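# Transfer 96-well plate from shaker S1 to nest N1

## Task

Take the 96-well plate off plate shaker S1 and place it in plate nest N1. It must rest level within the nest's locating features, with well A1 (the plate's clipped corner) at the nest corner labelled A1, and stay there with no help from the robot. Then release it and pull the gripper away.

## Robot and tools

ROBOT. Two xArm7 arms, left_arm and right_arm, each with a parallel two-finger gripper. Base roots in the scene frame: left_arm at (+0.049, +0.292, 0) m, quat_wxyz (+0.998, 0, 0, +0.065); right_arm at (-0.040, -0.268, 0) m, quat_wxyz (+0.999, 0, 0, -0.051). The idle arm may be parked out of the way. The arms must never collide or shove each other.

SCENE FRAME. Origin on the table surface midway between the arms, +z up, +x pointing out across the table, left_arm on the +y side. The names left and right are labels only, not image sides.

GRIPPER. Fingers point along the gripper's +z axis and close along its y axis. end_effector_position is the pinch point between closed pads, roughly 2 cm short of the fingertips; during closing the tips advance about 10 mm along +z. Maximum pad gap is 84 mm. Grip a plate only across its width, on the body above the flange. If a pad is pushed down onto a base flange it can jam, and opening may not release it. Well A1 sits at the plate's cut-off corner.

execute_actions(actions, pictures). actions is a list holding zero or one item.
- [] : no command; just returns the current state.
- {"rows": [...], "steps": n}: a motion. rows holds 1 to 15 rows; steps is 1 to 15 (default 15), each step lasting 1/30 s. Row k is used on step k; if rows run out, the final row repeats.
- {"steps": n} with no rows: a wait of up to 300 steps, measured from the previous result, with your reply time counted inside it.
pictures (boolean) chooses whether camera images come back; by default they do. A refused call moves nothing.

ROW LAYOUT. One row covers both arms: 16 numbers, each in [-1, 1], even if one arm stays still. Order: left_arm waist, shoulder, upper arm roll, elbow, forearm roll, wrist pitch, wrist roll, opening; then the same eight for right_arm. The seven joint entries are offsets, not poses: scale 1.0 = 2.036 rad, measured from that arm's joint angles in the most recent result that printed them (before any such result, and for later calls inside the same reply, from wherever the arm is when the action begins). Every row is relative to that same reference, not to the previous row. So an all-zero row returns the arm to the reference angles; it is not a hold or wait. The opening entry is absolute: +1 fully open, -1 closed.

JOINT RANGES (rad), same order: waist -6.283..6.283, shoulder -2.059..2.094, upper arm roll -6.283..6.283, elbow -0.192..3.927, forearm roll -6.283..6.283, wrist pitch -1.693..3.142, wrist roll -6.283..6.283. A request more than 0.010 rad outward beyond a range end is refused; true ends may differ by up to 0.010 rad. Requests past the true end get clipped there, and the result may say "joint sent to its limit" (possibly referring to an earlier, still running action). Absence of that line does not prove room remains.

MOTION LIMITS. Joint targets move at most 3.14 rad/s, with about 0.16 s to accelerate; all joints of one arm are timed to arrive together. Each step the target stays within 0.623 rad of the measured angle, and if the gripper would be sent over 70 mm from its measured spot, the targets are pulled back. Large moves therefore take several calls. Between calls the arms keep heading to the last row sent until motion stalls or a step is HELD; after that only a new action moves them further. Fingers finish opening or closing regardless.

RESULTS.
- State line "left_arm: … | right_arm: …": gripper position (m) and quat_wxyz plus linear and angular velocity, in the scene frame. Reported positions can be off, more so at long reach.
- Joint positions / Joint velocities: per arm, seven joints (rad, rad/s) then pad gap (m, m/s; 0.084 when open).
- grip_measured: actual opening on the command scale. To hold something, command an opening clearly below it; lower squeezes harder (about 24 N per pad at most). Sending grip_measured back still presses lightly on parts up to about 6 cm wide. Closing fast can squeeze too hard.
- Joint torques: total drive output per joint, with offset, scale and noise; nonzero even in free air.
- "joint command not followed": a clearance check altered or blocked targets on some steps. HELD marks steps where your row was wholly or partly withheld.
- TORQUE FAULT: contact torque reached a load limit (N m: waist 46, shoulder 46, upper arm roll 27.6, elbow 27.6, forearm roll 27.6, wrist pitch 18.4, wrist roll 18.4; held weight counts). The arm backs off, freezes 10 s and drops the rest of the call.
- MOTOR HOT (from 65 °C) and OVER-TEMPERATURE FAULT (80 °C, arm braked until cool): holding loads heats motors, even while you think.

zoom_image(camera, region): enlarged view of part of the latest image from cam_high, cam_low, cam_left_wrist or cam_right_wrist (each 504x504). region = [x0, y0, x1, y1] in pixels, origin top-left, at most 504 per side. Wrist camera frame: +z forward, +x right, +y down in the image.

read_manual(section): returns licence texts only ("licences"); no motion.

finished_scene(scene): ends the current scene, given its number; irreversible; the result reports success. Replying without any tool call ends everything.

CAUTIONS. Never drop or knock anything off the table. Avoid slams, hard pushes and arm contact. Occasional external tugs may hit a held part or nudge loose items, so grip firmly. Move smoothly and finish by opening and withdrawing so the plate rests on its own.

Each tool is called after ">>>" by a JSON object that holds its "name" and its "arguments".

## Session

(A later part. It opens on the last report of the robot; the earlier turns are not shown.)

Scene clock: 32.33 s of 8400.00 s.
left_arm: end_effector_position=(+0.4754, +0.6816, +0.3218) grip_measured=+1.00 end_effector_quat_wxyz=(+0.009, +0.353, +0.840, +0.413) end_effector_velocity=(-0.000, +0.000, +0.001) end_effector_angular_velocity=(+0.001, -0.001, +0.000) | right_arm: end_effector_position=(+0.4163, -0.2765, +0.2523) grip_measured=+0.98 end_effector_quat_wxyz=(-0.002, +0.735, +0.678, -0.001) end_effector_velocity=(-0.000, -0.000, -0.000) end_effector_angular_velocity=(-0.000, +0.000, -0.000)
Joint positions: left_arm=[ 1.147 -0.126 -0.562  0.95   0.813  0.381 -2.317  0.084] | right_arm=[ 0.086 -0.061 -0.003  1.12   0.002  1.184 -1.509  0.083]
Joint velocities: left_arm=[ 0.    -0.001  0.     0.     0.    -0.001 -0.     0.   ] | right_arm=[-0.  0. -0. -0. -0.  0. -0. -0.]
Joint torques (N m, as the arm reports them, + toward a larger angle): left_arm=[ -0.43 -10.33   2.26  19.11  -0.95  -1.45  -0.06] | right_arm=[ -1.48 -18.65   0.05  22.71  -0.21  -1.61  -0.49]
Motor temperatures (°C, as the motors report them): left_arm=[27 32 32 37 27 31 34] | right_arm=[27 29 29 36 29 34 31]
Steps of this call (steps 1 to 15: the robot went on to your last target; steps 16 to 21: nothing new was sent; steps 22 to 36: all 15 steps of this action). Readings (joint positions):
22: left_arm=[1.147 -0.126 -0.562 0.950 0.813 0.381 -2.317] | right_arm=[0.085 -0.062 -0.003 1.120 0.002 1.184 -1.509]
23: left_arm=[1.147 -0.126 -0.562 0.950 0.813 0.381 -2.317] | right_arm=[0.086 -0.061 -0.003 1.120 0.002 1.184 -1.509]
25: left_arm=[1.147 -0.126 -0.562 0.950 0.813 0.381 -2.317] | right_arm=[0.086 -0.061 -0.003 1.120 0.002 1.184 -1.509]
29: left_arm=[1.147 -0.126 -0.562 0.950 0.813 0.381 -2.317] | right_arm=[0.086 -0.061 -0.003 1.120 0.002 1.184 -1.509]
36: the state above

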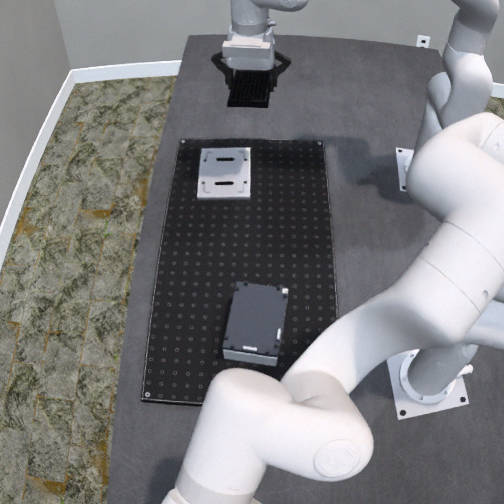

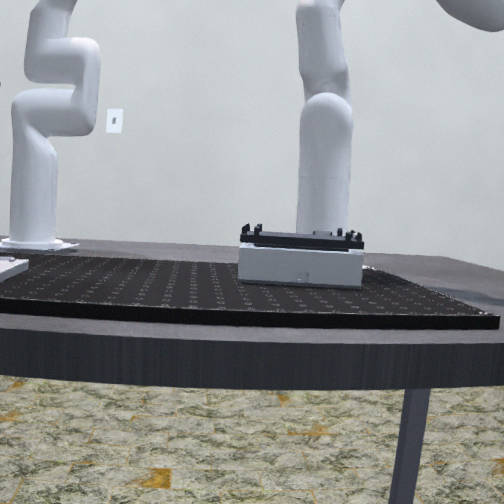

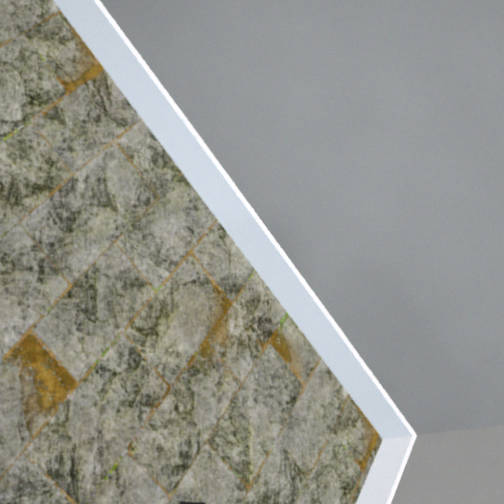

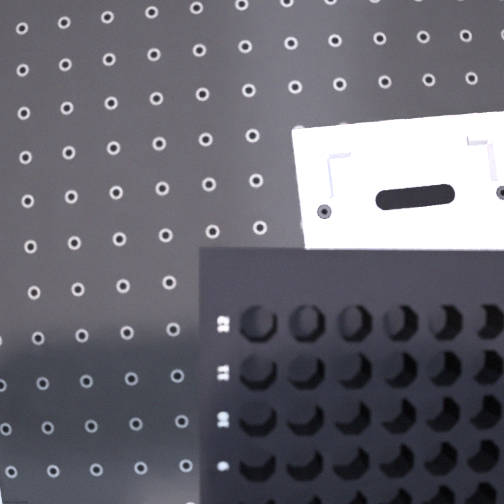

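>>> {"name": "execute_actions", "arguments": {"actions": [{"rows": [[-1.0,0,0.276,-0.0633,-0.3993,-0.4018,-0.405,-1, 0.0496,0.1999,0,0,0,-0.1999,0,-0.5]], "steps": 15}], "pictures": false}}

>>> {"name": "execute_actions", "arguments": {"actions": [{"steps": 75}]}}

Scene clock: 36.70 s of 8400.00 s.
left_arm: end_effector_position=(+0.5976, +0.5415, +0.3992) grip_measured=-1.00 end_effector_quat_wxyz=(+0.470, +0.049, +0.842, +0.260) end_effector_velocity=(+0.216, -0.443, +0.133) end_effector_angular_velocity=(-0.870, -1.038, -0.407) | right_arm: end_effector_position=(+0.4723, -0.2258, +0.0826) grip_measured=+0.98 end_effector_quat_wxyz=(-0.006, +0.700, +0.714, -0.006) end_effector_velocity=(+0.008, +0.034, -0.101) end_effector_angular_velocity=(-0.000, +0.007, +0.064)
Joint positions: left_arm=[ 0.519 -0.126 -0.167  0.86   0.279 -0.156 -2.857  0.   ] | right_arm=[ 0.185  0.339 -0.001  1.114  0.002  0.793 -1.509  0.083]
Joint velocities: left_arm=[-1.244  0.     0.375 -0.087 -0.63  -0.636 -0.645  0.   ] | right_arm=[ 0.06   0.219  0.004 -0.013 -0.001 -0.225 -0.     0.   ]
Joint torques (N m, as the arm reports them, + toward a larger angle): left_arm=[  0.15 -13.03   0.22  18.54  -0.48  -1.8   -0.05] | right_arm=[ -4.55 -36.88  -3.19  28.2   -0.26  -2.14  -0.3 ]
Motor temperatures (°C, as the motors report them): left_arm=[27 32 32 37 27 31 34] | right_arm=[27 29 29 37 29 34 31]
From where the robot then was, a joint's target lay farther than a number of 1.0 reaches, so one or more steps of this call were cut to that.
Steps of this call (steps 1 to 15: the robot went on to your last target; steps 16 to 90: nothing new was sent; then 0.87 s passed at rest; steps 91 to 105: all 15 steps of this action). Readings (joint positions):
91: left_arm=[1.146 -0.126 -0.562 0.950 0.813 0.380 -2.318] | right_arm=[0.086 -0.060 -0.003 1.120 0.002 1.183 -1.509]
92: left_arm=[1.138 -0.126 -0.554 0.948 0.805 0.372 -2.327] | right_arm=[0.087 -0.055 -0.004 1.121 0.002 1.175 -1.509]
94: left_arm=[1.078 -0.126 -0.497 0.935 0.743 0.310 -2.390] | right_arm=[0.100 -0.005 -0.006 1.126 0.002 1.117 -1.509]
98: left_arm=[0.831 -0.126 -0.293 0.889 0.497 0.065 -2.634] | right_arm=[0.136 0.143 -0.003 1.118 0.002 0.981 -1.509]
105: the state above

Scene clock: 39.20 s of 8400.00 s.
left_arm: end_effector_position=(+0.4838, -0.1212, +0.4554) grip_measured=-1.00 end_effector_quat_wxyz=(+0.593, +0.286, +0.715, -0.237) end_effector_velocity=(+0.000, +0.000, +0.000) end_effector_angular_velocity=(-0.000, +0.000, +0.001) | right_arm: end_effector_position=(+0.4773, -0.2257, +0.0823) grip_measured=+0.98 end_effector_quat_wxyz=(-0.001, +0.700, +0.714, -0.001) end_effector_velocity=(-0.000, -0.001, -0.000) end_effector_angular_velocity=(-0.001, +0.000, -0.000)
Joint positions: left_arm=[-0.889 -0.126 -0.001  0.821  0.001 -0.437 -3.142  0.   ] | right_arm=[ 0.187  0.346 -0.003  1.12   0.002  0.777 -1.509  0.083]
Joint velocities: left_arm=[ 0. -0.  0.  0.  0.  0. -0.  0.] | right_arm=[-0.001  0.    -0.    -0.    -0.001  0.    -0.     0.   ]
Joint torques (N m, as the arm reports them, + toward a larger angle): left_arm=[ -0.53 -12.75   0.57  18.29  -0.24  -1.65  -0.38] | right_arm=[ -0.99 -24.87  -0.28  20.58  -0.78  -1.6   -0.48]
Motor temperatures (°C, as the motors report them): left_arm=[27 32 32 37 27 31 34] | right_arm=[27 29 29 37 29 34 31]
Steps of this call (steps 1 to 60: the robot went on to your last target; steps 61 to 75: nothing new was sent). Readings (joint positions):
1: left_arm=[0.478 -0.126 -0.155 0.857 0.258 -0.176 -2.877] | right_arm=[0.186 0.344 -0.001 1.115 0.002 0.787 -1.509]
2: left_arm=[0.438 -0.126 -0.145 0.855 0.240 -0.194 -2.896] | right_arm=[0.186 0.344 -0.002 1.117 0.002 0.783 -1.509]
4: left_arm=[0.360 -0.126 -0.126 0.850 0.209 -0.226 -2.929] | right_arm=[0.186 0.342 -0.004 1.121 0.002 0.779 -1.509]
8: left_arm=[0.211 -0.126 -0.097 0.844 0.160 -0.275 -2.978] | right_arm=[0.186 0.343 -0.004 1.121 0.002 0.777 -1.509]
75: the state above
All arms were judged still, so your last target was given up. Only a new action makes them travel on or press farther. Fingers that are still opening or closing keep moving.

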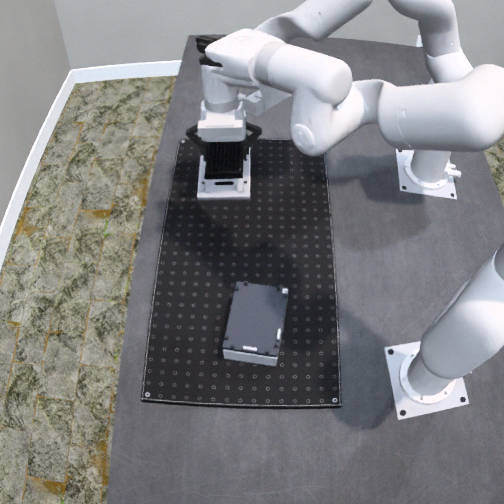

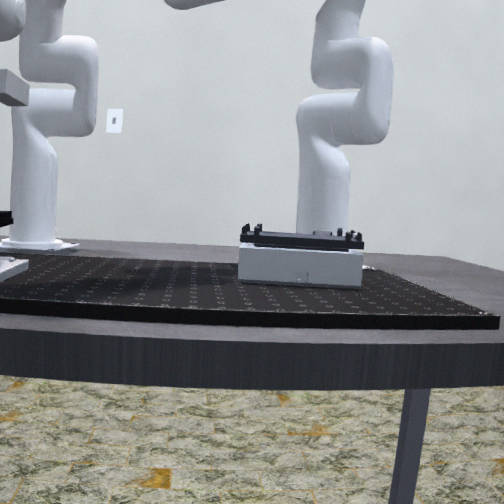

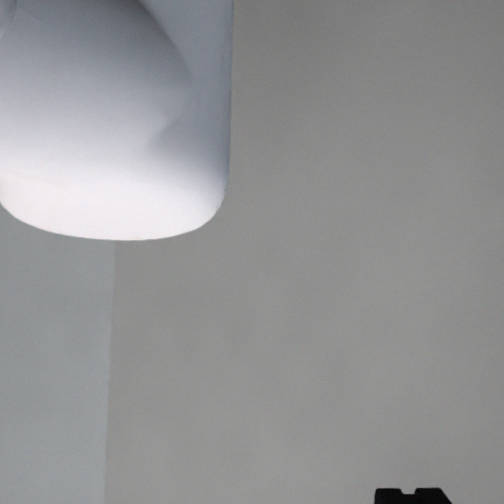

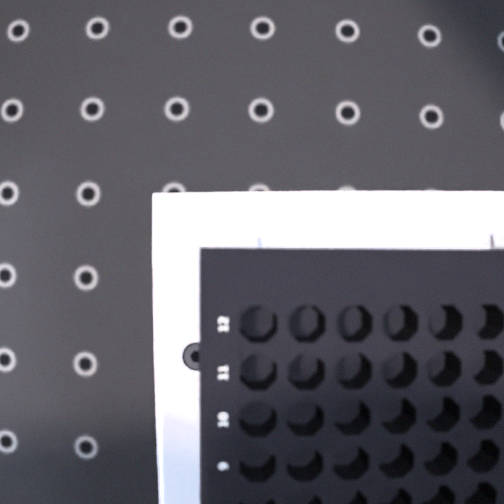

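>>> {"name": "execute_actions", "arguments": {"actions": [{"rows": [[0.0683,0,0,0,0,0,0,-1, 0,0.0388,0,-0.0093,0,-0.0501,0,-0.5],[0.0683,0,0,0,0,0,0,-1, 0,0.0388,0,-0.0093,0,-0.0501,0,-0.5],[0.0683,0,0,0,0,0,0,-1, 0,0.0388,0,-0.0093,0,-0.0501,0,-0.5],[0.0683,0,0,0,0,0,0,-1, 0,0.0388,0,-0.0093,0,-0.0501,0,-0.5],[0.0683,0,0,0,0,0,0,-1, 0,0.0388,0,-0.0093,0,-0.0501,0,-0.5],[0.0683,0.2944,0,0,0,0,0,-1, 0,0.0388,0,-0.0093,0,-0.0501,0,-0.5]], "steps": 15}], "pictures": false}}

>>> {"name": "execute_actions", "arguments": {"actions": [{"steps": 30}]}}

Scene clock: 40.67 s of 8400.00 s.
left_arm: end_effector_position=(+0.5554, -0.0776, +0.3157) grip_measured=-1.00 end_effector_quat_wxyz=(+0.520, +0.260, +0.796, -0.170) end_effector_velocity=(+0.032, -0.022, -0.534) end_effector_angular_velocity=(+0.504, +0.691, +0.000) | right_arm: end_effector_position=(+0.4781, -0.2258, +0.0422) grip_measured=+0.98 end_effector_quat_wxyz=(+0.000, +0.700, +0.714, +0.000) end_effector_velocity=(+0.001, +0.001, -0.000) end_effector_angular_velocity=(+0.000, -0.003, +0.003)
Joint positions: left_arm=[-0.762  0.101  0.001  0.822  0.    -0.436 -3.142  0.   ] | right_arm=[ 0.187  0.425 -0.003  1.101  0.002  0.675 -1.509  0.083]
Joint velocities: left_arm=[ 0.019  0.842 -0.017 -0.009  0.002  0.003 -0.001  0.   ] | right_arm=[ 0.002  0.001  0.001  0.    -0.    -0.004 -0.     0.   ]
Joint torques (N m, as the arm reports them, + toward a larger angle): left_arm=[ -0.11 -14.58   0.61  16.35  -0.26  -1.68  -0.5 ] | right_arm=[ -1.2  -25.56  -0.36  19.08  -0.41  -1.49  -0.12]
Motor temperatures (°C, as the motors report them): left_arm=[27 32 32 37 27 31 34] | right_arm=[27 29 29 37 29 34 31]
Steps of this call (steps 1 to 29: nothing new was sent; steps 30 to 44: all 15 steps of this action). Readings (joint positions):
30: left_arm=[-0.888 -0.126 -0.001 0.821 0.001 -0.437 -3.142] | right_arm=[0.187 0.346 -0.003 1.119 0.002 0.776 -1.509]
31: left_arm=[-0.881 -0.126 -0.003 0.821 0.001 -0.437 -3.142] | right_arm=[0.187 0.351 -0.003 1.119 0.002 0.767 -1.509]
33: left_arm=[-0.832 -0.126 -0.009 0.821 0.002 -0.436 -3.142] | right_arm=[0.187 0.383 -0.003 1.114 0.002 0.720 -1.509]
37: left_arm=[-0.761 -0.102 0.010 0.826 -0.001 -0.439 -3.142] | right_arm=[0.187 0.423 -0.003 1.100 0.002 0.681 -1.509]
44: the state above

Scene clock: 41.67 s of 8400.00 s.
left_arm: end_effector_position=(+0.5384, -0.0580, +0.0846) grip_measured=-1.00 end_effector_quat_wxyz=(+0.364, +0.282, +0.880, -0.117) end_effector_velocity=(-0.001, +0.000, -0.002) end_effector_angular_velocity=(+0.003, +0.003, -0.001) | right_arm: end_effector_position=(+0.4782, -0.2257, +0.0421) grip_measured=+0.98 end_effector_quat_wxyz=(+0.000, +0.700, +0.714, +0.000) end_effector_velocity=(+0.000, +0.001, +0.000) end_effector_angular_velocity=(+0.000, -0.001, +0.001)
Joint positions: left_arm=[-0.75   0.473 -0.001  0.821  0.001 -0.437 -3.142  0.   ] | right_arm=[ 0.187  0.425 -0.003  1.101  0.002  0.675 -1.509  0.083]
Joint velocities: left_arm=[-0.     0.003  0.    -0.001  0.     0.     0.     0.   ] | right_arm=[ 0.001  0.     0.     0.001  0.    -0.    -0.     0.   ]
Joint torques (N m, as the arm reports them, + toward a larger angle): left_arm=[ -0.36 -18.03   0.26  12.93  -0.16  -1.77  -0.31] | right_arm=[ -1.28 -24.46  -0.05  19.06  -0.38  -1.41  -0.37]
Motor temperatures (°C, as the motors report them): left_arm=[27 32 32 37 27 31 34] | right_arm=[27 29 29 37 29 34 31]
Steps of this call (steps 1 to 30: the robot went on to your last target). Readings (joint positions):
1: left_arm=[-0.761 0.129 0.001 0.821 0.000 -0.436 -3.142] | right_arm=[0.187 0.425 -0.003 1.101 0.002 0.675 -1.509]
2: left_arm=[-0.760 0.157 0.001 0.821 0.000 -0.436 -3.142] | right_arm=[0.187 0.425 -0.003 1.101 0.002 0.675 -1.509]
4: left_arm=[-0.759 0.213 0.000 0.821 0.000 -0.436 -3.142] | right_arm=[0.187 0.425 -0.003 1.101 0.002 0.675 -1.509]
8: left_arm=[-0.755 0.325 -0.000 0.821 0.000 -0.436 -3.142] | right_arm=[0.187 0.425 -0.003 1.101 0.002 0.675 -1.509]
30: the state above
All arms were judged still, so your last target was given up. Only a new action makes them travel on or press farther. Fingers that are still opening or closing keep moving.

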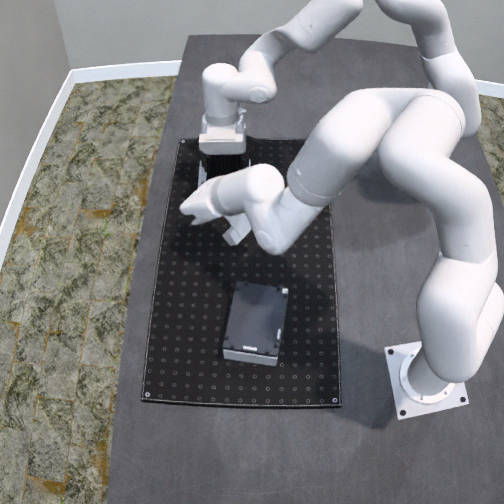

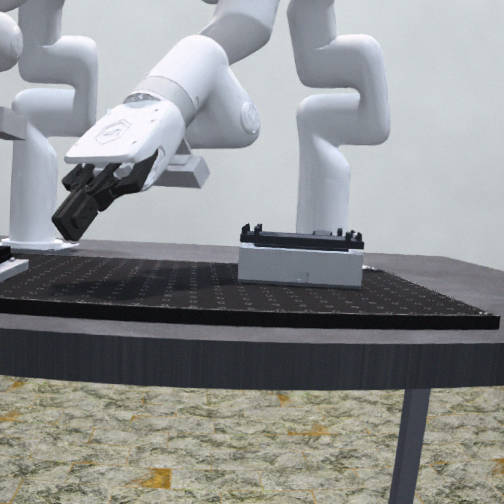

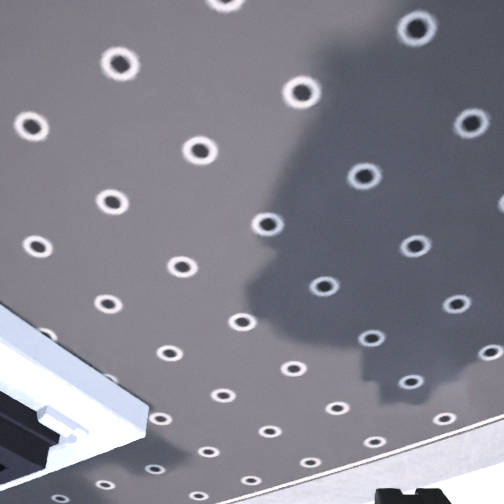

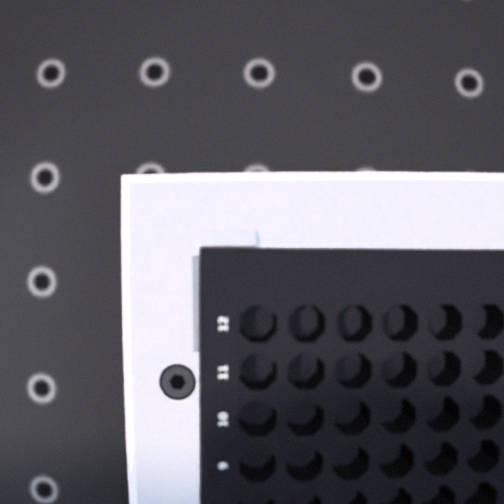

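Rotate the left arm in.

>>> {"name": "execute_actions", "arguments": {"actions": [{"rows": [[-0.1184,0,0,0,0,0,0,-1, 0,0,0,0,0,0,0,-0.5]], "steps": 15}], "pictures": false}}

>>> {"name": "execute_actions", "arguments": {"actions": [{"steps": 15}]}}

Scene clock: 42.67 s of 8400.00 s.
left_arm: end_effector_position=(+0.4421, -0.1633, +0.0844) grip_measured=-1.00 end_effector_quat_wxyz=(+0.348, +0.385, +0.840, -0.159) end_effector_velocity=(+0.036, +0.031, +0.000) end_effector_angular_velocity=(+0.016, -0.019, +0.076) | right_arm: end_effector_position=(+0.4782, -0.2257, +0.0421) grip_measured=+0.98 end_effector_quat_wxyz=(+0.000, +0.700, +0.714, +0.000) end_effector_velocity=(+0.000, -0.000, +0.000) end_effector_angular_velocity=(+0.000, +0.000, -0.002)
Joint positions: left_arm=[-0.989  0.473  0.001  0.821  0.    -0.437 -3.142  0.   ] | right_arm=[ 0.187  0.425 -0.003  1.101  0.002  0.675 -1.509  0.083]
Joint velocities: left_arm=[ 0.015  0.001  0.061  0.002 -0.008  0.     0.001  0.   ] | right_arm=[-0.001 -0.     0.     0.     0.     0.     0.    -0.   ]
Joint torques (N m, as the arm reports them, + toward a larger angle): left_arm=[ -1.66 -18.58  -1.24  12.78   0.1   -2.02  -0.39] | right_arm=[ -0.63 -24.72   0.17  18.75  -0.11  -1.45  -0.33]
Motor temperatures (°C, as the motors report them): left_arm=[27 32 32 37 27 31 34] | right_arm=[27 29 29 37 29 34 31]
Steps of this call (steps 1 to 15: nothing new was sent; steps 16 to 30: all 15 steps of this action). Readings (joint positions):
16: left_arm=[-0.750 0.473 -0.000 0.821 0.001 -0.437 -3.142] | right_arm=[0.187 0.425 -0.003 1.101 0.002 0.675 -1.509]
17: left_arm=[-0.757 0.473 0.002 0.821 0.000 -0.437 -3.142] | right_arm=[0.187 0.425 -0.003 1.101 0.002 0.675 -1.509]
19: left_arm=[-0.804 0.473 0.009 0.822 -0.001 -0.437 -3.142] | right_arm=[0.187 0.425 -0.003 1.101 0.002 0.675 -1.509]
23: left_arm=[-0.924 0.473 -0.004 0.822 0.001 -0.437 -3.142] | right_arm=[0.187 0.425 -0.003 1.101 0.002 0.675 -1.509]
30: the state above

Scene clock: 43.17 s of 8400.00 s.
left_arm: end_effector_position=(+0.4409, -0.1646, +0.0846) grip_measured=-1.00 end_effector_quat_wxyz=(+0.348, +0.386, +0.839, -0.160) end_effector_velocity=(-0.001, -0.001, +0.001) end_effector_angular_velocity=(-0.001, -0.001, -0.003) | right_arm: end_effector_position=(+0.4782, -0.2257, +0.0421) grip_measured=+0.98 end_effector_quat_wxyz=(+0.000, +0.700, +0.714, +0.000) end_effector_velocity=(-0.000, +0.001, -0.000) end_effector_angular_velocity=(+0.000, +0.000, +0.000)
Joint positions: left_arm=[-0.991  0.473 -0.001  0.821  0.001 -0.437 -3.142  0.   ] | right_arm=[ 0.187  0.425 -0.003  1.101  0.002  0.675 -1.509  0.083]
Joint velocities: left_arm=[-0.001 -0.001 -0.001 -0.     0.    -0.     0.     0.   ] | right_arm=[ 0.001  0.     0.    -0.     0.    -0.     0.     0.   ]
Joint torques (N m, as the arm reports them, + toward a larger angle): left_arm=[ -0.65 -18.22   0.34  12.48  -0.21  -1.9   -0.1 ] | right_arm=[ -1.04 -25.29   0.66  18.81  -0.78  -1.65  -0.58]
Motor temperatures (°C, as the motors report them): left_arm=[27 32 32 37 27 31 34] | right_arm=[27 29 29 37 29 34 31]
Steps of this call (steps 1 to 15: the robot went on to your last target). Readings (joint positions):
1: left_arm=[-0.988 0.473 0.002 0.821 0.000 -0.437 -3.142] | right_arm=[0.187 0.425 -0.003 1.101 0.002 0.675 -1.509]
2: left_arm=[-0.988 0.473 0.002 0.821 0.000 -0.437 -3.142] | right_arm=[0.187 0.425 -0.003 1.101 0.002 0.675 -1.509]
4: left_arm=[-0.989 0.473 0.001 0.821 0.000 -0.437 -3.142] | right_arm=[0.187 0.425 -0.003 1.101 0.002 0.675 -1.509]
8: left_arm=[-0.990 0.473 -0.000 0.821 0.000 -0.437 -3.142] | right_arm=[0.187 0.425 -0.003 1.101 0.002 0.675 -1.509]
15: the state above
All arms were judged still, so your last target was given up. Only a new action makes them travel on or press farther. Fingers that are still opening or closing keep moving.

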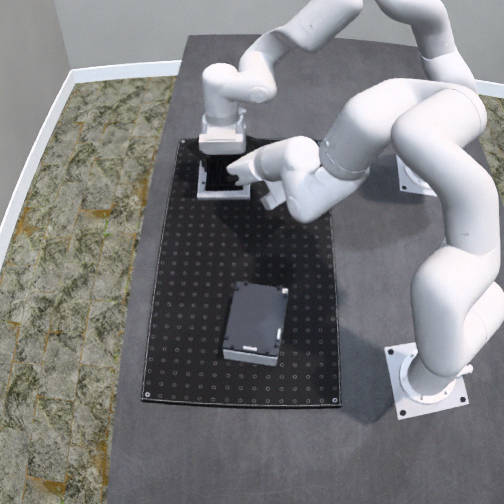

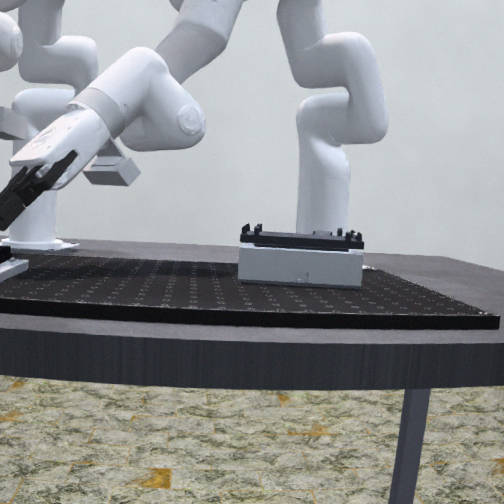

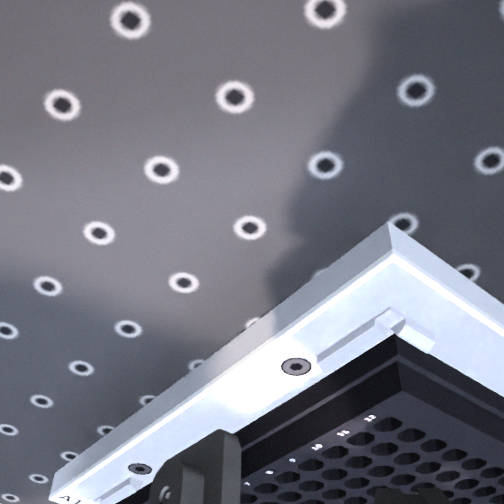

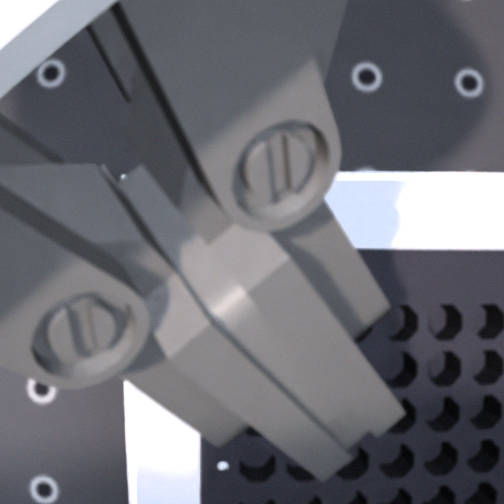

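>>> {"name": "execute_actions", "arguments": {"actions": [{"rows": [[0,0.006,0,0,0,0,0,-1, 0,0,0,0,0,0,0,-0.5],[0,0.012,0,0,0,0,0,-1, 0,0,0,0,0,0,0,-0.5],[0,0.018,0,0,0,0,0,-1, 0,0,0,0,0,0,0,-0.5]], "steps": 15}]}}

Scene clock: 44.27 s of 8400.00 s.
left_arm: end_effector_position=(+0.4370, -0.1602, +0.0647) grip_measured=-1.00 end_effector_quat_wxyz=(+0.334, +0.388, +0.845, -0.154) end_effector_velocity=(-0.001, -0.000, -0.001) end_effector_angular_velocity=(+0.003, +0.002, -0.002) | right_arm: end_effector_position=(+0.4783, -0.2259, +0.0420) grip_measured=+0.98 end_effector_quat_wxyz=(+0.001, +0.700, +0.714, +0.000) end_effector_velocity=(-0.000, +0.001, +0.000) end_effector_angular_velocity=(+0.001, +0.001, +0.000)
Joint positions: left_arm=[-0.991  0.507 -0.001  0.823  0.001 -0.438 -3.142  0.   ] | right_arm=[ 0.186  0.425 -0.003  1.101  0.002  0.674 -1.509  0.083]
Joint velocities: left_arm=[-0.     0.002 -0.001 -0.    -0.     0.001  0.001  0.   ] | right_arm=[ 0.001 -0.001  0.    -0.     0.001  0.001  0.001 -0.   ]
Joint torques (N m, as the arm reports them, + toward a larger angle): left_arm=[ -0.6  -13.83   0.23   8.39   0.01  -0.42  -0.22] | right_arm=[ -0.64 -26.61   0.74  18.73  -0.35  -0.66  -0.07]
Motor temperatures (°C, as the motors report them): left_arm=[27 32 32 36 27 31 34] | right_arm=[27 29 29 37 29 34 31]
Steps of this call (steps 1 to 18: nothing new was sent; steps 19 to 33: all 15 steps of this action). Readings (joint positions):
19: left_arm=[-0.991 0.473 -0.001 0.822 0.001 -0.437 -3.142] | right_arm=[0.187 0.425 -0.003 1.101 0.002 0.675 -1.509]
20: left_arm=[-0.991 0.476 -0.001 0.822 0.001 -0.437 -3.142] | right_arm=[0.187 0.425 -0.003 1.101 0.002 0.675 -1.509]
22: left_arm=[-0.991 0.490 -0.001 0.823 0.001 -0.437 -3.142] | right_arm=[0.187 0.425 -0.003 1.101 0.002 0.675 -1.509]
26: left_arm=[-0.991 0.506 -0.001 0.823 0.001 -0.438 -3.142] | right_arm=[0.186 0.425 -0.003 1.101 0.002 0.674 -1.509]
33: the state above

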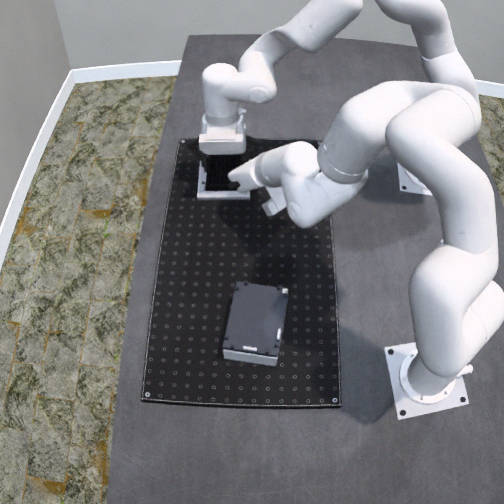

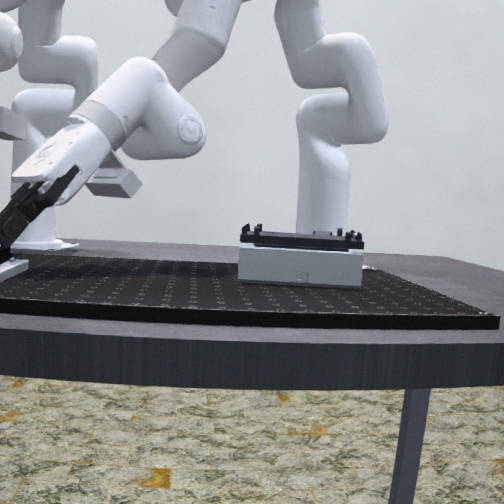

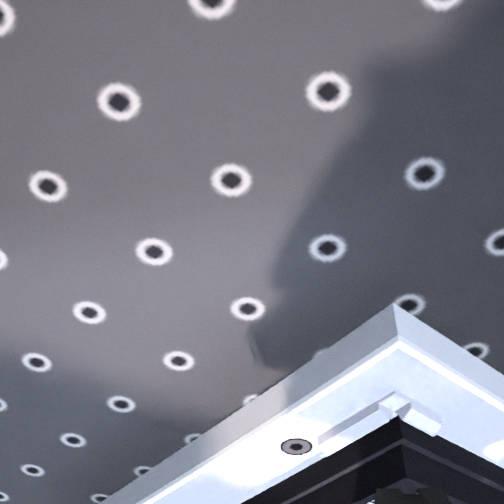

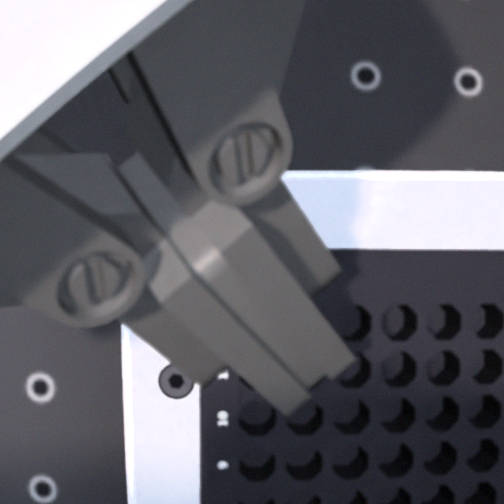

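In contact. Open the right hand, press a bit more with the left, and lift slowly.

>>> {"name": "execute_actions", "arguments": {"actions": [{"rows": [[0,0.004,0,0,0,0,0,-1, 0,0,0,0,0,0,0,1],[0,0.004,0,0,0,0,0,-1, 0,0,0,0,0,0,0,1],[0,0.004,0,0,0,0,0,-1, 0,0,0,0,0,0,0,1],[0,0.004,0,0,0,0,0,-1, 0,0,0,0,0,0,0,1],[0,0.004,0,0,0,0,0,-1, 0,-0.004,0,0.001,0,0.005,0,1],[0,0.004,0,0,0,0,0,-1, 0,-0.008,0,0.002,0,0.01,0,1],[0,0.004,0,0,0,0,0,-1, 0,-0.012,0,0.003,0,0.015,0,1],[0,0.004,0,0,0,0,0,-1, 0,-0.016,0,0.004,0,0.02,0,1],[0,0.004,0,0,0,0,0,-1, 0,-0.02,0,0.005,0,0.025,0,1]], "steps": 15}]}}

Scene clock: 45.57 s of 8400.00 s.
left_arm: end_effector_position=(+0.4360, -0.1596, +0.0607) grip_measured=-1.00 end_effector_quat_wxyz=(+0.332, +0.389, +0.846, -0.153) end_effector_velocity=(-0.001, +0.000, -0.001) end_effector_angular_velocity=(-0.001, +0.001, +0.000) | right_arm: end_effector_position=(+0.4791, -0.2254, +0.0631) grip_measured=+1.00 end_effector_quat_wxyz=(+0.001, +0.700, +0.714, +0.001) end_effector_velocity=(-0.012, -0.004, -0.010) end_effector_angular_velocity=(-0.005, +0.040, -0.005)
Joint positions: left_arm=[-0.991  0.515 -0.001  0.824  0.001 -0.439 -3.142  0.   ] | right_arm=[ 0.187  0.384 -0.003  1.111  0.002  0.724 -1.509  0.084]
Joint velocities: left_arm=[ 0.     0.001 -0.    -0.002  0.    -0.003 -0.001  0.   ] | right_arm=[-0.001  0.006 -0.005 -0.014 -0.001  0.02  -0.    -0.   ]
Joint torques (N m, as the arm reports them, + toward a larger angle): left_arm=[ 0.91 -9.34  1.7   1.47 -0.57  1.55 -0.16] | right_arm=[ -1.93 -24.75  -0.31  19.31  -0.54  -1.41  -0.48]
Motor temperatures (°C, as the motors report them): left_arm=[27 32 32 36 27 31 34] | right_arm=[27 29 29 37 29 34 31]
Steps of this call (steps 1 to 15: the robot went on to your last target; steps 16 to 24: nothing new was sent; steps 25 to 39: all 15 steps of this action). Readings (joint positions):
25: left_arm=[-0.991 0.509 -0.001 0.822 0.001 -0.437 -3.142] | right_arm=[0.187 0.425 -0.003 1.101 0.002 0.675 -1.509]
26: left_arm=[-0.991 0.510 -0.001 0.823 0.001 -0.438 -3.142] | right_arm=[0.186 0.425 -0.003 1.101 0.002 0.675 -1.509]
28: left_arm=[-0.991 0.513 -0.001 0.824 0.001 -0.439 -3.142] | right_arm=[0.187 0.425 -0.003 1.101 0.002 0.675 -1.509]
32: left_arm=[-0.991 0.515 -0.001 0.824 0.001 -0.439 -3.142] | right_arm=[0.187 0.413 -0.003 1.103 0.002 0.691 -1.509]
39: the state above

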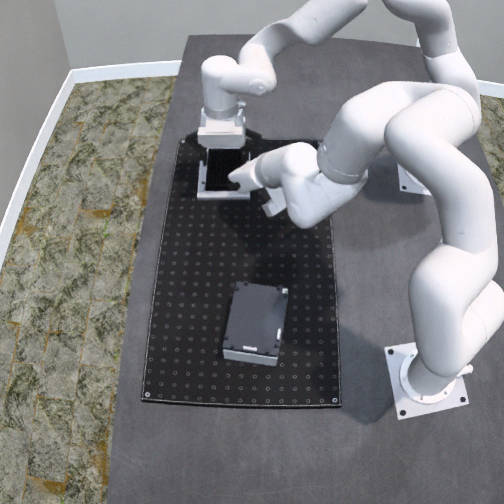

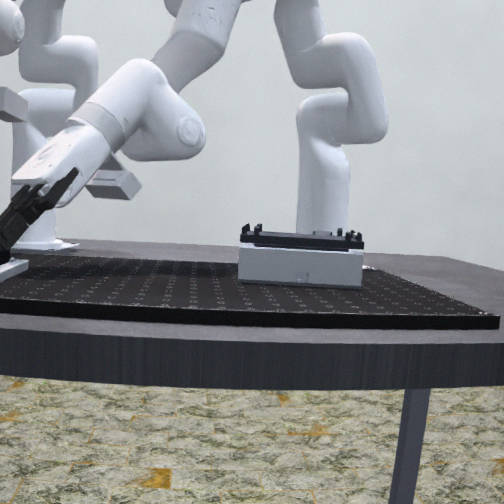

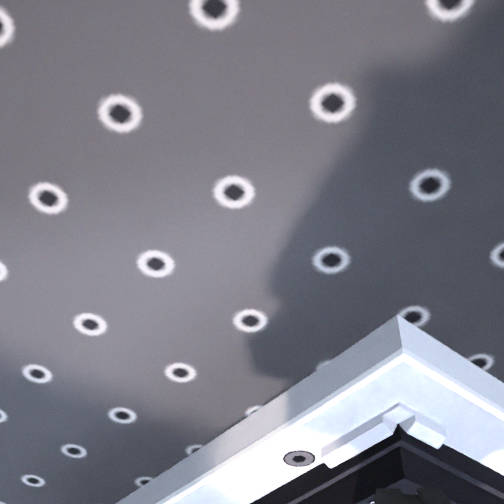

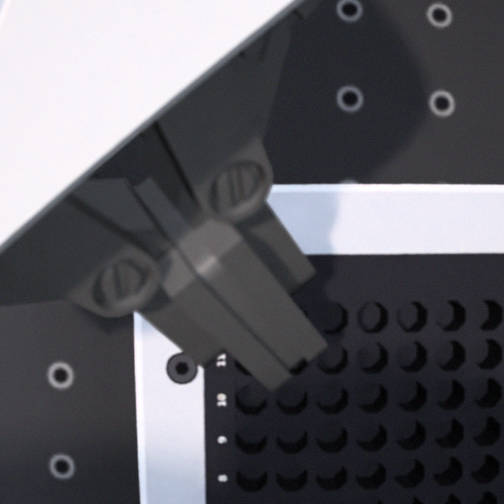

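Freed. Retreat both arms.

>>> {"name": "execute_actions", "arguments": {"actions": [{"rows": [[0,-0.02,0,0,0,0,0,-1, 0,0,0,0,0,0,0,1],[0,-0.02,0,0,0,0,0,-1, 0,0,0,0,0,0,0,1],[0,-0.02,0,0,0,0,0,-1, 0,0,0,0,0,0,0,1],[0,-0.02,0,0,0,0,0,-1, 0,0,0,0,0,0,0,1],[0,-0.02,0,0,0,0,0,-1, 0,0,0,0,0,0,0,1],[0.25,-0.02,0,0,0,0,0,-1, 0,0,0,0,0,0,0,1]], "steps": 15}], "pictures": false}}

>>> {"name": "execute_actions", "arguments": {"actions": [{"rows": [[0.2,-0.2,0,0,0,0,0,-1, -0.05,-0.22,0,0,0,0.22,0,1]], "steps": 15}], "pictures": false}}

>>> {"name": "execute_actions", "arguments": {"actions": [{"steps": 30}]}}

Scene clock: 46.97 s of 8400.00 s.
left_arm: end_effector_position=(+0.5332, -0.0596, +0.0775) grip_measured=-1.00 end_effector_quat_wxyz=(+0.358, +0.286, +0.881, -0.116) end_effector_velocity=(+0.312, +0.412, +0.017) end_effector_angular_velocity=(-0.025, -0.030, +0.864) | right_arm: end_effector_position=(+0.4791, -0.2254, +0.0631) grip_measured=+1.00 end_effector_quat_wxyz=(+0.001, +0.700, +0.714, +0.001) end_effector_velocity=(-0.000, +0.000, -0.000) end_effector_angular_velocity=(+0.001, +0.000, +0.000)
Joint positions: left_arm=[-0.759  0.481  0.001  0.818  0.    -0.434 -3.142  0.   ] | right_arm=[ 0.187  0.384 -0.003  1.111  0.002  0.724 -1.509  0.084]
Joint velocities: left_arm=[ 0.87  -0.014 -0.006  0.014  0.001 -0.01  -0.001  0.   ] | right_arm=[ 0.    -0.     0.    -0.     0.001 -0.    -0.    -0.   ]
Joint torques (N m, as the arm reports them, + toward a larger angle): left_arm=[  1.07 -18.51   1.47  12.13  -0.39  -1.91  -0.17] | right_arm=[ -2.13 -25.41  -0.42  20.12  -0.17  -1.46  -0.67]
Motor temperatures (°C, as the motors report them): left_arm=[27 32 32 35 27 31 34] | right_arm=[27 29 29 37 29 34 31]
Steps of this call (steps 1 to 15: the robot went on to your last target; steps 16 to 27: nothing new was sent; steps 28 to 42: all 15 steps of this action). Readings (joint positions):
28: left_arm=[-0.991 0.515 -0.001 0.823 0.001 -0.441 -3.142] | right_arm=[0.186 0.385 -0.003 1.111 0.002 0.725 -1.509]
29: left_arm=[-0.991 0.510 -0.001 0.821 0.001 -0.439 -3.142] | right_arm=[0.187 0.385 -0.003 1.111 0.002 0.725 -1.509]
31: left_arm=[-0.990 0.493 0.001 0.814 0.000 -0.433 -3.142] | right_arm=[0.187 0.384 -0.003 1.111 0.002 0.725 -1.509]
35: left_arm=[-0.967 0.481 -0.006 0.818 0.001 -0.434 -3.142] | right_arm=[0.187 0.384 -0.003 1.111 0.002 0.724 -1.509]
42: the state above

Scene clock: 47.47 s of 8400.00 s.
left_arm: end_effector_position=(+0.6433, +0.0900, +0.2558) grip_measured=-1.00 end_effector_quat_wxyz=(+0.499, +0.141, +0.851, -0.082) end_effector_velocity=(+0.123, +0.342, +0.404) end_effector_angular_velocity=(-0.207, -0.607, +0.579) | right_arm: end_effector_position=(+0.4239, -0.2754, +0.2453) grip_measured=+1.00 end_effector_quat_wxyz=(+0.004, +0.734, +0.679, +0.005) end_effector_velocity=(-0.081, -0.054, +0.208) end_effector_angular_velocity=(+0.001, -0.108, -0.118)
Joint positions: left_arm=[-0.458  0.193  0.001  0.819  0.    -0.435 -3.142  0.   ] | right_arm=[ 0.09  -0.044 -0.004  1.114  0.002  1.146 -1.509  0.084]
Joint velocities: left_arm=[ 0.579 -0.646  0.    -0.002  0.     0.002 -0.001  0.   ] | right_arm=[-0.104 -0.481 -0.015  0.042 -0.001  0.415  0.     0.   ]
Joint torques (N m, as the arm reports them, + toward a larger angle): left_arm=[ -0.2  -16.38   0.08  15.77   0.06  -1.83  -0.28] | right_arm=[ 2.06 -2.74  1.97 15.04 -0.88 -1.49 -0.11]
Motor temperatures (°C, as the motors report them): left_arm=[27 32 32 35 27 31 34] | right_arm=[27 29 29 37 29 34 31]
Steps of this call (steps 1 to 15: all 15 steps of this action). Readings (joint positions):
1: left_arm=[-0.730 0.480 0.001 0.818 0.000 -0.435 -3.142] | right_arm=[0.187 0.384 -0.003 1.111 0.002 0.725 -1.509]
2: left_arm=[-0.705 0.475 0.003 0.818 -0.000 -0.434 -3.142] | right_arm=[0.185 0.378 -0.002 1.110 0.002 0.734 -1.509]
4: left_arm=[-0.669 0.437 0.005 0.813 -0.000 -0.433 -3.142] | right_arm=[0.174 0.329 -0.000 1.104 0.002 0.792 -1.509]
8: left_arm=[-0.593 0.345 0.002 0.819 0.000 -0.435 -3.142] | right_arm=[0.140 0.179 -0.004 1.113 0.002 0.928 -1.509]
15: the state above

Scene clock: 48.47 s of 8400.00 s.
left_arm: end_effector_position=(+0.6583, +0.1551, +0.3299) grip_measured=-1.00 end_effector_quat_wxyz=(+0.552, +0.092, +0.826, -0.061) end_effector_velocity=(-0.000, -0.000, +0.000) end_effector_angular_velocity=(-0.000, -0.000, -0.000) | right_arm: end_effector_position=(+0.4165, -0.2768, +0.2506) grip_measured=+1.00 end_effector_quat_wxyz=(+0.000, +0.736, +0.677, +0.001) end_effector_velocity=(-0.000, +0.001, +0.000) end_effector_angular_velocity=(+0.000, -0.000, +0.001)
Joint positions: left_arm=[-0.352  0.074  0.001  0.818  0.    -0.434 -3.142  0.   ] | right_arm=[ 0.085 -0.063 -0.003  1.111  0.002  1.172 -1.509  0.084]
Joint velocities: left_arm=[ 0. -0. -0.  0. -0. -0.  0.  0.] | right_arm=[ 0.001 -0.     0.    -0.     0.    -0.    -0.     0.   ]
Joint torques (N m, as the arm reports them, + toward a larger angle): left_arm=[ -0.46 -14.66   0.34  17.01  -0.37  -1.73  -0.43] | right_arm=[ -1.34 -18.26  -0.02  22.62  -0.3   -1.33  -0.45]
Motor temperatures (°C, as the motors report them): left_arm=[27 32 32 35 27 31 34] | right_arm=[27 29 29 37 29 34 31]
Steps of this call (steps 1 to 30: the robot went on to your last target). Readings (joint positions):
1: left_arm=[-0.439 0.171 0.001 0.818 0.000 -0.435 -3.142] | right_arm=[0.087 -0.056 -0.005 1.115 0.002 1.156 -1.509]
2: left_arm=[-0.420 0.150 0.001 0.818 0.000 -0.435 -3.142] | right_arm=[0.086 -0.060 -0.004 1.114 0.002 1.163 -1.509]
4: left_arm=[-0.383 0.108 0.001 0.819 0.000 -0.435 -3.142] | right_arm=[0.086 -0.061 -0.003 1.110 0.002 1.169 -1.509]
8: left_arm=[-0.354 0.076 0.003 0.819 -0.000 -0.435 -3.142] | right_arm=[0.085 -0.060 -0.002 1.109 0.002 1.172 -1.509]
30: the state above
All arms were judged still, so your last target was given up. Only a new action makes them travel on or press farther. Fingers that are still opening or closing keep moving.

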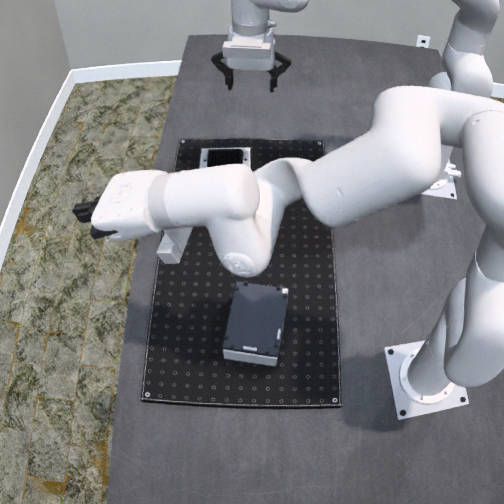

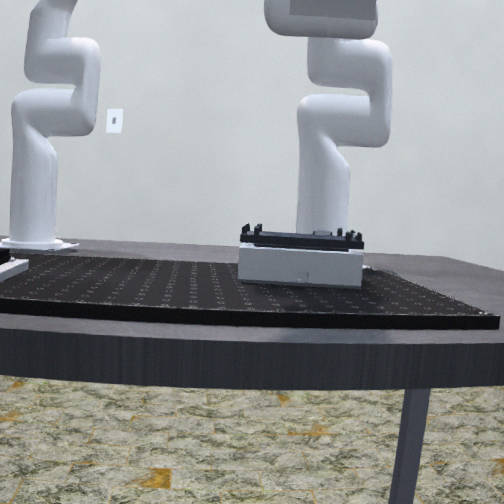

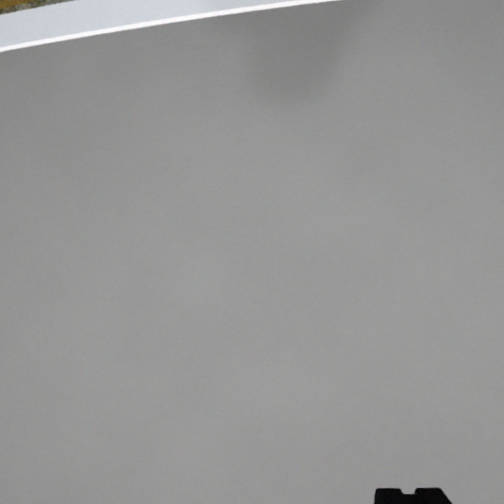

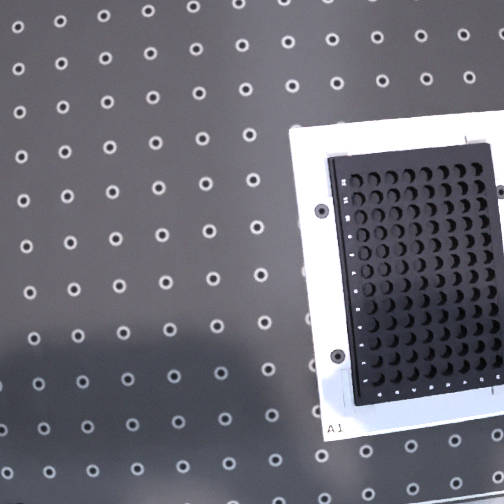

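Looks seated.

>>> {"name": "finished_scene", "arguments": {"scene": 1}}

The scene is finished: the task was done.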